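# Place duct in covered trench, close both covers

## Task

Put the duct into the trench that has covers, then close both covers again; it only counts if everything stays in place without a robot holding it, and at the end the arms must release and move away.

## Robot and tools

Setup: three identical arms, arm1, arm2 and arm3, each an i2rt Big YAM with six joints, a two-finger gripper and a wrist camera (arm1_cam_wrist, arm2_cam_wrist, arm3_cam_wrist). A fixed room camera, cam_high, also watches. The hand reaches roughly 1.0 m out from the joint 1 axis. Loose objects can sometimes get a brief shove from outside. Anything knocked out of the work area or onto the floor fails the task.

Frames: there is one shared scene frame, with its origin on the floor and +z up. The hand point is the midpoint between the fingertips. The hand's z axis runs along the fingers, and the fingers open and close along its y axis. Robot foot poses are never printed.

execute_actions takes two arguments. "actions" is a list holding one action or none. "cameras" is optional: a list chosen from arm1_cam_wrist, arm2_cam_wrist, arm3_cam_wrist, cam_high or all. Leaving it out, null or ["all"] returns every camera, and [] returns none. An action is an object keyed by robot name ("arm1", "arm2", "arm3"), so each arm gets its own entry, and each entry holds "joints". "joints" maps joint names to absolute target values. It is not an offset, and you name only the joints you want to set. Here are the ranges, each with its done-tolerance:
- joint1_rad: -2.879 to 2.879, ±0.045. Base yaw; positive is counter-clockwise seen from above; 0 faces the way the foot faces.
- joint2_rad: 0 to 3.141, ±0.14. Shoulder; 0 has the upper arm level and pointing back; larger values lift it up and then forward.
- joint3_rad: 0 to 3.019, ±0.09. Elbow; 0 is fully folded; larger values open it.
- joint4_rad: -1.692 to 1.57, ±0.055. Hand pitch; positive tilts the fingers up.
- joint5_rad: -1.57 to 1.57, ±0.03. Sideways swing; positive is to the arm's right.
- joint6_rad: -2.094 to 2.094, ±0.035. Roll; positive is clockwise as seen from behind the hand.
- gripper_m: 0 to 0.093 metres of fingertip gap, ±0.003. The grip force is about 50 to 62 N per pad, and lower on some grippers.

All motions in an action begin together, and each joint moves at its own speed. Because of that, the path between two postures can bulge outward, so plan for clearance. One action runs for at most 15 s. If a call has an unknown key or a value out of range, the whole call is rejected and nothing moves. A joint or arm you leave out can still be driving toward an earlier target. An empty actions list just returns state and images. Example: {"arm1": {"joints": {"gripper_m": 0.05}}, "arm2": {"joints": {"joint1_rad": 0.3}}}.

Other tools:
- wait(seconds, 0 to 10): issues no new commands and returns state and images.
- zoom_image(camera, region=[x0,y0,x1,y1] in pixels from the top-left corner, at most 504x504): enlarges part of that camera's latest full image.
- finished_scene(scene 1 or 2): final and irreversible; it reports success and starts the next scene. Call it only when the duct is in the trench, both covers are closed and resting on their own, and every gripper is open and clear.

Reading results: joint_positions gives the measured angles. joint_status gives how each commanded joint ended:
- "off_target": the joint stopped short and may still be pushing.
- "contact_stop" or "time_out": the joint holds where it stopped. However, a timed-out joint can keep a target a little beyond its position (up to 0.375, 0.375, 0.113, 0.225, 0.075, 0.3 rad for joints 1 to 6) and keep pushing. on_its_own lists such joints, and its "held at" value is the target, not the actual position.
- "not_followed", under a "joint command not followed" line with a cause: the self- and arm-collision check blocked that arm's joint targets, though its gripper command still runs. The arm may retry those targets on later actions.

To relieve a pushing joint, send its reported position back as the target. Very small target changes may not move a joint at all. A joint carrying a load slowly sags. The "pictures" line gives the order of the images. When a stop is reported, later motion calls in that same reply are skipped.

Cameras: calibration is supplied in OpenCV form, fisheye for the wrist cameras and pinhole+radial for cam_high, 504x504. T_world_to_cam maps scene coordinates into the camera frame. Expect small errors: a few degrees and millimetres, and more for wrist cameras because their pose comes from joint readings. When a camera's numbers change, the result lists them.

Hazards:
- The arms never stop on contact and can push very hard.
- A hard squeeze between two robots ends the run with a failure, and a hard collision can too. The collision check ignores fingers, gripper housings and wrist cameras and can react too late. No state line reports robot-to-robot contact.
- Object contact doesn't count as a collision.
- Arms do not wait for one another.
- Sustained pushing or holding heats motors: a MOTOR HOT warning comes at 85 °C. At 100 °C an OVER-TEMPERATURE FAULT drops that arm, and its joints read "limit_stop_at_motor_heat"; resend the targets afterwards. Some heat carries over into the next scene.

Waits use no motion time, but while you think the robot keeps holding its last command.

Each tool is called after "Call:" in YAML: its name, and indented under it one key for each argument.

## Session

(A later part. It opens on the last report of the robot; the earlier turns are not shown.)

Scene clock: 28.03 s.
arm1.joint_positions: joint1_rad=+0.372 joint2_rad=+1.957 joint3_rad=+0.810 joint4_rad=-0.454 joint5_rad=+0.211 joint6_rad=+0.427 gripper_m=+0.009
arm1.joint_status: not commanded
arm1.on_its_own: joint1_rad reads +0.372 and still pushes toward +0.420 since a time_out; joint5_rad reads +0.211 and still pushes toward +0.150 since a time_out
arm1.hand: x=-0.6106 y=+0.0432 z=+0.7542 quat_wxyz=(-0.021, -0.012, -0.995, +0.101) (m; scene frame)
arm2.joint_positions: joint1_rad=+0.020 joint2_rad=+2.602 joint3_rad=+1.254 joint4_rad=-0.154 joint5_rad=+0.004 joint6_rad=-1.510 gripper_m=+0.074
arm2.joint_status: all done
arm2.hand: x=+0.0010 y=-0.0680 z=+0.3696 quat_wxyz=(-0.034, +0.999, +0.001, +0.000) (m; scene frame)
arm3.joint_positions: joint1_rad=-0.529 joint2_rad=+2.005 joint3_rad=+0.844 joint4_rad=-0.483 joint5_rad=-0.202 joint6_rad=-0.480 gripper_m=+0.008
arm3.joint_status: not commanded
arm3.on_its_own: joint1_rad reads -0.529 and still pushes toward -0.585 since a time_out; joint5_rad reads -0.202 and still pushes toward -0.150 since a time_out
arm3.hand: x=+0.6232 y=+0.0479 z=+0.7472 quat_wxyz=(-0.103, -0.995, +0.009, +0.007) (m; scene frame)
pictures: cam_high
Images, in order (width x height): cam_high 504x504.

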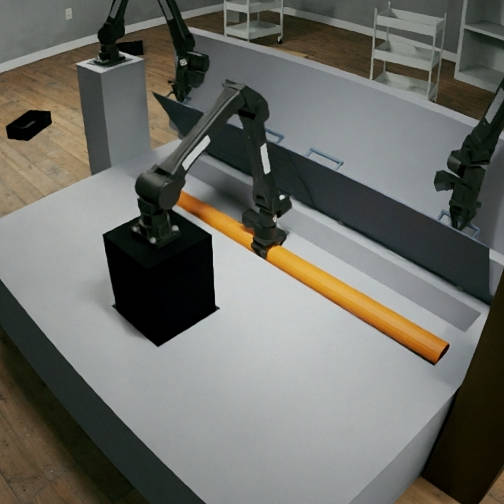

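Call:
execute_actions:
  actions:
    - {"arm2":{"joints":{"joint2_rad":2.6,"joint3_rad":1.28,"joint4_rad":-0.136}}}
  cameras: []

Call:
execute_actions:
  actions:
    - {"arm2":{"joints":{"gripper_m":0.093}}}
  cameras: []

Call:
execute_actions:
  actions:
    - {"arm2":{"joints":{"joint2_rad":2.44,"joint3_rad":1.17,"joint4_rad":-0.21}}}
  cameras: []

Call:
execute_actions:
  actions:
    - {"arm2":{"joints":{"joint2_rad":2.2,"joint3_rad":1.03,"joint4_rad":-0.33}}}
  cameras: []

Call:
execute_actions:
  actions:
    - {"arm2":{"joints":{"joint2_rad":1.6,"joint3_rad":0.45,"joint4_rad":-0.45}}}
  cameras: ["cam_high","arm2_cam_wrist"]

Call:
execute_actions:
  actions:
    - {"arm1":{"joints":{"joint1_rad":0.19,"joint2_rad":1.99,"joint3_rad":0.77,"joint4_rad":-0.33,"joint5_rad":0.07,"joint6_rad":0.21}},"arm3":{"joints":{"joint1_rad":-0.37,"joint2_rad":2.01,"joint3_rad":0.8,"joint4_rad":-0.35,"joint5_rad":-0.07,"joint6_rad":-0.285}},"arm2":{"joints":{"joint2_rad":0.9,"joint3_rad":0.6,"joint4_rad":-1.2}}}
  cameras: []

Scene clock: 29.60 s.
arm1.joint_positions: joint1_rad=+0.372 joint2_rad=+1.957 joint3_rad=+0.810 joint4_rad=-0.454 joint5_rad=+0.211 joint6_rad=+0.427 gripper_m=+0.009
arm1.joint_status: not commanded
arm1.on_its_own: joint1_rad reads +0.372 and still pushes toward +0.420 since a time_out; joint5_rad reads +0.211 and still pushes toward +0.150 since a time_out
arm1.hand: x=-0.6106 y=+0.0432 z=+0.7542 quat_wxyz=(-0.021, -0.012, -0.995, +0.101) (m; scene frame)
arm2.joint_positions: joint1_rad=+0.020 joint2_rad=+2.616 joint3_rad=+1.255 joint4_rad=-0.145 joint5_rad=+0.003 joint6_rad=-1.513 gripper_m=+0.074
arm2.joint_status: all done
arm2.hand: x=+0.0012 y=-0.0721 z=+0.3635 quat_wxyz=(-0.032, +0.999, +0.002, +0.000) (m; scene frame)
arm3.joint_positions: joint1_rad=-0.529 joint2_rad=+2.005 joint3_rad=+0.844 joint4_rad=-0.483 joint5_rad=-0.202 joint6_rad=-0.480 gripper_m=+0.008
arm3.joint_status: not commanded
arm3.on_its_own: joint1_rad reads -0.529 and still pushes toward -0.585 since a time_out; joint5_rad reads -0.202 and still pushes toward -0.150 since a time_out
arm3.hand: x=+0.6232 y=+0.0479 z=+0.7472 quat_wxyz=(-0.103, -0.995, +0.009, +0.007) (m; scene frame)
pictures: none
No camera images: the call's "cameras" was empty. Leave "cameras" out to get every camera's image.

Scene clock: 30.23 s.
arm1.joint_positions: joint1_rad=+0.372 joint2_rad=+1.957 joint3_rad=+0.810 joint4_rad=-0.454 joint5_rad=+0.211 joint6_rad=+0.427 gripper_m=+0.009
arm1.joint_status: not commanded
arm1.on_its_own: joint1_rad reads +0.372 and still pushes toward +0.420 since a time_out; joint5_rad reads +0.211 and still pushes toward +0.150 since a time_out
arm1.hand: x=-0.6106 y=+0.0432 z=+0.7542 quat_wxyz=(-0.021, -0.012, -0.995, +0.101) (m; scene frame)
arm2.joint_positions: joint1_rad=+0.020 joint2_rad=+2.616 joint3_rad=+1.257 joint4_rad=-0.145 joint5_rad=+0.003 joint6_rad=-1.513 gripper_m=+0.093
arm2.joint_status: all done
arm2.hand: x=+0.0011 y=-0.0709 z=+0.3637 quat_wxyz=(-0.033, +0.999, +0.002, +0.000) (m; scene frame)
arm3.joint_positions: joint1_rad=-0.529 joint2_rad=+2.005 joint3_rad=+0.844 joint4_rad=-0.483 joint5_rad=-0.202 joint6_rad=-0.480 gripper_m=+0.008
arm3.joint_status: not commanded
arm3.on_its_own: joint1_rad reads -0.529 and still pushes toward -0.585 since a time_out; joint5_rad reads -0.202 and still pushes toward -0.150 since a time_out
arm3.hand: x=+0.6232 y=+0.0479 z=+0.7472 quat_wxyz=(-0.103, -0.995, +0.009, +0.007) (m; scene frame)
pictures: none
No camera images: the call's "cameras" was empty. Leave "cameras" out to get every camera's image.

Scene clock: 31.23 s.
arm1.joint_positions: joint1_rad=+0.372 joint2_rad=+1.957 joint3_rad=+0.810 joint4_rad=-0.454 joint5_rad=+0.211 joint6_rad=+0.427 gripper_m=+0.009
arm1.joint_status: not commanded
arm1.on_its_own: joint1_rad reads +0.372 and still pushes toward +0.420 since a time_out; joint5_rad reads +0.211 and still pushes toward +0.150 since a time_out
arm1.hand: x=-0.6106 y=+0.0432 z=+0.7542 quat_wxyz=(-0.021, -0.012, -0.995, +0.101) (m; scene frame)
arm2.joint_positions: joint1_rad=+0.020 joint2_rad=+2.433 joint3_rad=+1.172 joint4_rad=-0.204 joint5_rad=+0.003 joint6_rad=-1.513 gripper_m=+0.093
arm2.joint_status: all done
arm2.hand: x=+0.0001 y=-0.0549 z=+0.4378 quat_wxyz=(-0.053, +0.999, +0.002, -0.001) (m; scene frame)
arm3.joint_positions: joint1_rad=-0.529 joint2_rad=+2.005 joint3_rad=+0.844 joint4_rad=-0.483 joint5_rad=-0.202 joint6_rad=-0.480 gripper_m=+0.008
arm3.joint_status: not commanded
arm3.on_its_own: joint1_rad reads -0.529 and still pushes toward -0.585 since a time_out; joint5_rad reads -0.202 and still pushes toward -0.150 since a time_out
arm3.hand: x=+0.6232 y=+0.0479 z=+0.7472 quat_wxyz=(-0.103, -0.995, +0.009, +0.007) (m; scene frame)
pictures: none
No camera images: the call's "cameras" was empty. Leave "cameras" out to get every camera's image.

Scene clock: 32.43 s.
arm1.joint_positions: joint1_rad=+0.372 joint2_rad=+1.957 joint3_rad=+0.810 joint4_rad=-0.454 joint5_rad=+0.211 joint6_rad=+0.427 gripper_m=+0.009
arm1.joint_status: not commanded
arm1.on_its_own: joint1_rad reads +0.372 and still pushes toward +0.420 since a time_out; joint5_rad reads +0.211 and still pushes toward +0.150 since a time_out
arm1.hand: x=-0.6106 y=+0.0432 z=+0.7542 quat_wxyz=(-0.021, -0.012, -0.995, +0.101) (m; scene frame)
arm2.joint_positions: joint1_rad=+0.020 joint2_rad=+2.194 joint3_rad=+1.023 joint4_rad=-0.327 joint5_rad=+0.003 joint6_rad=-1.513 gripper_m=+0.093
arm2.joint_status: all done
arm2.hand: x=+0.0021 y=-0.0863 z=+0.5222 quat_wxyz=(-0.037, +0.999, +0.002, +0.000) (m; scene frame)
arm3.joint_positions: joint1_rad=-0.529 joint2_rad=+2.005 joint3_rad=+0.844 joint4_rad=-0.483 joint5_rad=-0.202 joint6_rad=-0.480 gripper_m=+0.008
arm3.joint_status: not commanded
arm3.on_its_own: joint1_rad reads -0.529 and still pushes toward -0.585 since a time_out; joint5_rad reads -0.202 and still pushes toward -0.150 since a time_out
arm3.hand: x=+0.6232 y=+0.0479 z=+0.7472 quat_wxyz=(-0.103, -0.995, +0.009, +0.007) (m; scene frame)
pictures: none
No camera images: the call's "cameras" was empty. Leave "cameras" out to get every camera's image.

Scene clock: 33.77 s.
arm1.joint_positions: joint1_rad=+0.372 joint2_rad=+1.957 joint3_rad=+0.810 joint4_rad=-0.454 joint5_rad=+0.211 joint6_rad=+0.427 gripper_m=+0.009
arm1.joint_status: not commanded
arm1.on_its_own: joint1_rad reads +0.372 and still pushes toward +0.420 since a time_out; joint5_rad reads +0.211 and still pushes toward +0.150 since a time_out
arm1.hand: x=-0.6106 y=+0.0432 z=+0.7542 quat_wxyz=(-0.021, -0.012, -0.995, +0.101) (m; scene frame)
arm2.joint_positions: joint1_rad=+0.020 joint2_rad=+1.608 joint3_rad=+0.453 joint4_rad=-0.444 joint5_rad=+0.003 joint6_rad=-1.513 gripper_m=+0.093
arm2.joint_status: all done
arm2.hand: x=+0.0154 y=-0.2995 z=+0.6321 quat_wxyz=(+0.014, +1.000, +0.002, +0.003) (m; scene frame)
arm3.joint_positions: joint1_rad=-0.529 joint2_rad=+2.005 joint3_rad=+0.844 joint4_rad=-0.483 joint5_rad=-0.202 joint6_rad=-0.480 gripper_m=+0.008
arm3.joint_status: not commanded
arm3.on_its_own: joint1_rad reads -0.529 and still pushes toward -0.585 since a time_out; joint5_rad reads -0.202 and still pushes toward -0.150 since a time_out
arm3.hand: x=+0.6232 y=+0.0479 z=+0.7472 quat_wxyz=(-0.103, -0.995, +0.009, +0.007) (m; scene frame)
pictures: arm2_cam_wrist, cam_high
camera_calibration (this result's frames):
arm2_cam_wrist: T_world_to_cam=[[0.00719617, 0.99983, -0.0170044, 0.312052], [0.809508, 0.00415853, 0.587094, -0.373579], [0.587064, -0.01799, -0.809341, 0.61816], [0, 0, 0, 1]] pos_world=[-0.0627298, -0.299325, 0.724934]
Images, in order (width x height): arm2_cam_wrist 616x616, cam_high 504x504.

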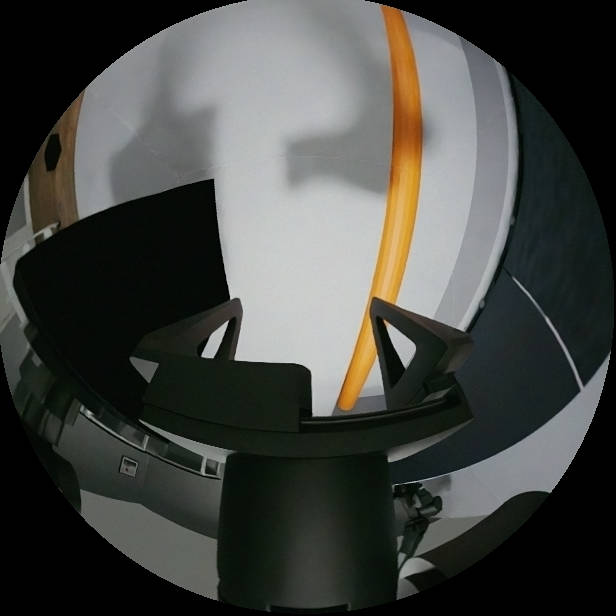

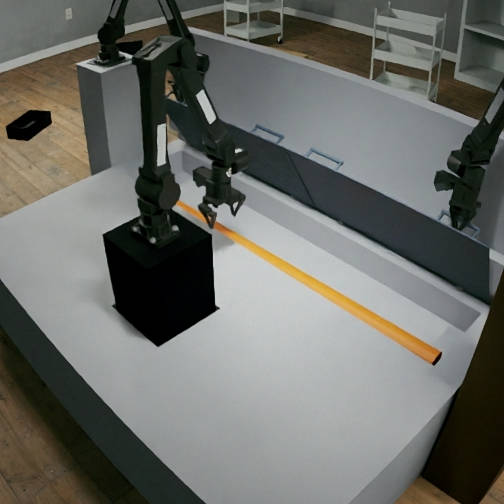

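Scene clock: 35.87 s.
arm1.joint_positions: joint1_rad=+0.159 joint2_rad=+2.033 joint3_rad=+0.765 joint4_rad=-0.309 joint5_rad=+0.106 joint6_rad=+0.216 gripper_m=+0.009
arm1.joint_status: joint5_rad time_out (moved -0.105 of -0.141); the others done
arm1.on_its_own: joint5_rad reads +0.106 and still pushes toward +0.070 since a time_out
arm1.hand: x=-0.6120 y=-0.0206 z=+0.7179 quat_wxyz=(+0.001, -0.015, -0.999, +0.051) (m; scene frame)
arm2.joint_positions: joint1_rad=+0.020 joint2_rad=+0.899 joint3_rad=+0.575 joint4_rad=-1.191 joint5_rad=+0.003 joint6_rad=-1.513 gripper_m=+0.093
arm2.joint_status: all done
arm2.hand: x=+0.0176 y=-0.3351 z=+0.8231 quat_wxyz=(-0.028, +1.000, +0.002, +0.000) (m; scene frame)
arm3.joint_positions: joint1_rad=-0.338 joint2_rad=+2.066 joint3_rad=+0.785 joint4_rad=-0.335 joint5_rad=-0.100 joint6_rad=-0.290 gripper_m=+0.008
arm3.joint_status: joint5_rad time_out (moved +0.102 of +0.132); the others done
arm3.on_its_own: joint5_rad reads -0.100 and still pushes toward -0.070 since a time_out
arm3.hand: x=+0.6241 y=-0.0097 z=+0.7141 quat_wxyz=(-0.052, -0.999, +0.005, -0.015) (m; scene frame)
pictures: none
No camera images: the call's "cameras" was empty. Leave "cameras" out to get every camera's image.

Call:
execute_actions:
  actions:
    - {"arm1":{"joints":{"joint1_rad":-0.04,"joint2_rad":2.14,"joint3_rad":0.775,"joint4_rad":-0.18,"joint5_rad":0.03,"joint6_rad":-0.005}},"arm3":{"joints":{"joint1_rad":-0.15,"joint2_rad":2.15,"joint3_rad":0.78,"joint4_rad":-0.17,"joint5_rad":-0.03,"joint6_rad":-0.08}}}
  cameras: []

Call:
execute_actions:
  actions:
    - {"arm1":{"joints":{"joint1_rad":-0.22,"joint2_rad":2.44,"joint3_rad":0.93,"joint4_rad":-0.02,"joint5_rad":0,"joint6_rad":-0.18}},"arm3":{"joints":{"joint1_rad":0.035,"joint2_rad":2.45,"joint3_rad":0.91,"joint4_rad":0,"joint5_rad":0,"joint6_rad":0.095}}}
  cameras: []

Call:
execute_actions:
  actions:
    - {"arm1":{"joints":{"joint1_rad":-0.27,"joint2_rad":2.62,"joint3_rad":1.07,"joint4_rad":0.02,"joint6_rad":-0.23}},"arm3":{"joints":{"joint1_rad":0.095,"joint2_rad":2.635,"joint3_rad":1.05,"joint4_rad":0.055,"joint6_rad":0.155}}}
  cameras: []

Call:
execute_actions:
  actions:
    - {"arm1":{"joints":{"joint2_rad":2.745,"joint3_rad":1.128,"joint4_rad":0.05}},"arm3":{"joints":{"joint2_rad":2.76,"joint3_rad":1.1,"joint4_rad":0.085}}}
  cameras: ["cam_high"]

Scene clock: 37.50 s.
arm1.joint_positions: joint1_rad=-0.053 joint2_rad=+2.200 joint3_rad=+0.786 joint4_rad=-0.152 joint5_rad=+0.029 joint6_rad=+0.001 gripper_m=+0.009
arm1.joint_status: all done
arm1.hand: x=-0.6134 y=-0.0841 z=+0.6617 quat_wxyz=(+0.006, -0.014, -1.000, +0.012) (m; scene frame)
arm2.joint_positions: joint1_rad=+0.020 joint2_rad=+0.899 joint3_rad=+0.575 joint4_rad=-1.191 joint5_rad=+0.003 joint6_rad=-1.513 gripper_m=+0.093
arm2.joint_status: not commanded
arm2.hand: x=+0.0176 y=-0.3351 z=+0.8231 quat_wxyz=(-0.028, +1.000, +0.002, +0.000) (m; scene frame)
arm3.joint_positions: joint1_rad=-0.132 joint2_rad=+2.221 joint3_rad=+0.783 joint4_rad=-0.152 joint5_rad=-0.029 joint6_rad=-0.080 gripper_m=+0.008
arm3.joint_status: all done
arm3.hand: x=+0.6242 y=-0.0713 z=+0.6594 quat_wxyz=(-0.012, -1.000, +0.006, -0.017) (m; scene frame)
pictures: none
No camera images: the call's "cameras" was empty. Leave "cameras" out to get every camera's image.

Scene clock: 38.63 s.
arm1.joint_positions: joint1_rad=-0.240 joint2_rad=+2.508 joint3_rad=+0.949 joint4_rad=-0.011 joint5_rad=+0.000 joint6_rad=-0.186 gripper_m=+0.009
arm1.joint_status: all done
arm1.hand: x=-0.6121 y=-0.1478 z=+0.5598 quat_wxyz=(+0.008, -0.014, -1.000, -0.002) (m; scene frame)
arm2.joint_positions: joint1_rad=+0.020 joint2_rad=+0.899 joint3_rad=+0.575 joint4_rad=-1.191 joint5_rad=+0.003 joint6_rad=-1.513 gripper_m=+0.093
arm2.joint_status: not commanded
arm2.hand: x=+0.0176 y=-0.3351 z=+0.8231 quat_wxyz=(-0.028, +1.000, +0.002, +0.000) (m; scene frame)
arm3.joint_positions: joint1_rad=+0.061 joint2_rad=+2.525 joint3_rad=+0.927 joint4_rad=+0.011 joint5_rad=+0.002 joint6_rad=+0.114 gripper_m=+0.008
arm3.joint_status: all done
arm3.hand: x=+0.6211 y=-0.1335 z=+0.5592 quat_wxyz=(+0.005, -1.000, +0.006, -0.015) (m; scene frame)
pictures: none
No camera images: the call's "cameras" was empty. Leave "cameras" out to get every camera's image.

Scene clock: 39.63 s.
arm1.joint_positions: joint1_rad=-0.289 joint2_rad=+2.692 joint3_rad=+1.088 joint4_rad=+0.026 joint5_rad=+0.007 joint6_rad=-0.235 gripper_m=+0.009
arm1.joint_status: all done
arm1.hand: x=-0.6118 y=-0.1679 z=+0.4938 quat_wxyz=(+0.012, -0.014, -1.000, +0.001) (m; scene frame)
arm2.joint_positions: joint1_rad=+0.020 joint2_rad=+0.899 joint3_rad=+0.575 joint4_rad=-1.191 joint5_rad=+0.003 joint6_rad=-1.513 gripper_m=+0.093
arm2.joint_status: not commanded
arm2.hand: x=+0.0176 y=-0.3351 z=+0.8231 quat_wxyz=(-0.028, +1.000, +0.002, +0.000) (m; scene frame)
arm3.joint_positions: joint1_rad=+0.119 joint2_rad=+2.712 joint3_rad=+1.066 joint4_rad=+0.057 joint5_rad=+0.002 joint6_rad=+0.172 gripper_m=+0.007
arm3.joint_status: all done
arm3.hand: x=+0.6198 y=-0.1542 z=+0.4923 quat_wxyz=(+0.005, -1.000, +0.006, -0.017) (m; scene frame)
pictures: none
No camera images: the call's "cameras" was empty. Leave "cameras" out to get every camera's image.

Scene clock: 40.33 s.
arm1.joint_positions: joint1_rad=-0.294 joint2_rad=+2.756 joint3_rad=+1.135 joint4_rad=+0.047 joint5_rad=+0.018 joint6_rad=-0.239 gripper_m=+0.008
arm1.joint_status: all done
arm1.hand: x=-0.6127 y=-0.1715 z=+0.4702 quat_wxyz=(+0.012, -0.014, -1.000, +0.006) (m; scene frame)
arm2.joint_positions: joint1_rad=+0.020 joint2_rad=+0.899 joint3_rad=+0.575 joint4_rad=-1.191 joint5_rad=+0.003 joint6_rad=-1.513 gripper_m=+0.093
arm2.joint_status: not commanded
arm2.hand: x=+0.0176 y=-0.3351 z=+0.8231 quat_wxyz=(-0.028, +1.000, +0.002, +0.000) (m; scene frame)
arm3.joint_positions: joint1_rad=+0.125 joint2_rad=+2.779 joint3_rad=+1.113 joint4_rad=+0.084 joint5_rad=-0.008 joint6_rad=+0.177 gripper_m=+0.007
arm3.joint_status: all done
arm3.hand: x=+0.6209 y=-0.1580 z=+0.4678 quat_wxyz=(+0.000, -1.000, +0.006, -0.014) (m; scene frame)
pictures: cam_high
Images, in order (width x height): cam_high 504x504.

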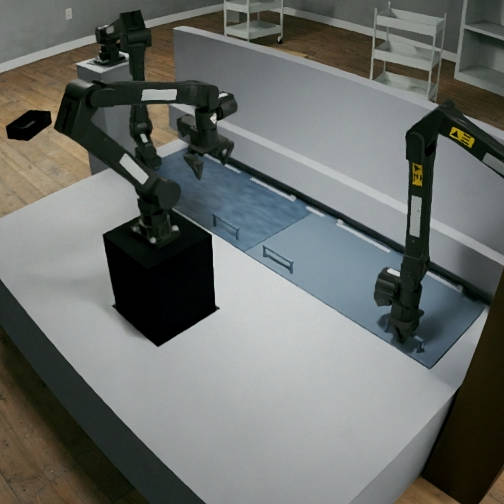

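Call:
execute_actions:
  actions:
    - {"arm1":{"joints":{"gripper_m":0.05,"joint1_rad":-0.29}},"arm3":{"joints":{"gripper_m":0.05,"joint1_rad":0.12}}}
  cameras: []

Call:
execute_actions:
  actions:
    - {"arm1":{"joints":{"joint2_rad":2.2,"joint3_rad":0.9,"joint4_rad":-0.2}},"arm3":{"joints":{"joint2_rad":2.2,"joint3_rad":0.9,"joint4_rad":-0.2}}}
  cameras: ["cam_high"]

Scene clock: 41.23 s.
arm1.joint_positions: joint1_rad=-0.294 joint2_rad=+2.756 joint3_rad=+1.134 joint4_rad=+0.047 joint5_rad=+0.003 joint6_rad=-0.238 gripper_m=+0.050
arm1.joint_status: all done
arm1.hand: x=-0.6127 y=-0.1688 z=+0.4702 quat_wxyz=(+0.010, -0.014, -1.000, -0.001) (m; scene frame)
arm2.joint_positions: joint1_rad=+0.020 joint2_rad=+0.899 joint3_rad=+0.575 joint4_rad=-1.191 joint5_rad=+0.003 joint6_rad=-1.513 gripper_m=+0.093
arm2.joint_status: not commanded
arm2.hand: x=+0.0176 y=-0.3351 z=+0.8231 quat_wxyz=(-0.028, +1.000, +0.002, +0.000) (m; scene frame)
arm3.joint_positions: joint1_rad=+0.124 joint2_rad=+2.778 joint3_rad=+1.109 joint4_rad=+0.084 joint5_rad=-0.005 joint6_rad=+0.169 gripper_m=+0.050
arm3.joint_status: all done
arm3.hand: x=+0.6229 y=-0.1568 z=+0.4681 quat_wxyz=(+0.002, -1.000, +0.002, -0.015) (m; scene frame)
pictures: none
No camera images: the call's "cameras" was empty. Leave "cameras" out to get every camera's image.

Scene clock: 42.60 s.
arm1.joint_positions: joint1_rad=-0.294 joint2_rad=+2.193 joint3_rad=+0.903 joint4_rad=-0.191 joint5_rad=+0.003 joint6_rad=-0.239 gripper_m=+0.050
arm1.joint_status: all done
arm1.hand: x=-0.5633 y=-0.1823 z=+0.6734 quat_wxyz=(-0.035, -0.014, -0.999, +0.011) (m; scene frame)
arm2.joint_positions: joint1_rad=+0.020 joint2_rad=+0.899 joint3_rad=+0.575 joint4_rad=-1.191 joint5_rad=+0.003 joint6_rad=-1.513 gripper_m=+0.093
arm2.joint_status: not commanded
arm2.hand: x=+0.0176 y=-0.3351 z=+0.8231 quat_wxyz=(-0.028, +1.000, +0.002, +0.000) (m; scene frame)
arm3.joint_positions: joint1_rad=+0.124 joint2_rad=+2.190 joint3_rad=+0.901 joint4_rad=-0.188 joint5_rad=-0.005 joint6_rad=+0.169 gripper_m=+0.050
arm3.joint_status: all done
arm3.hand: x=+0.5530 y=-0.1690 z=+0.6793 quat_wxyz=(-0.007, -0.999, +0.002, +0.038) (m; scene frame)
pictures: cam_high
Images, in order (width x height): cam_high 504x504.

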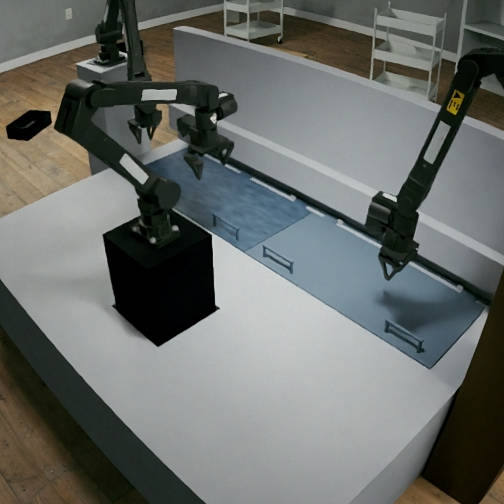

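Call:
finished_scene:
  scene: 2

The scene is finished: the task was done.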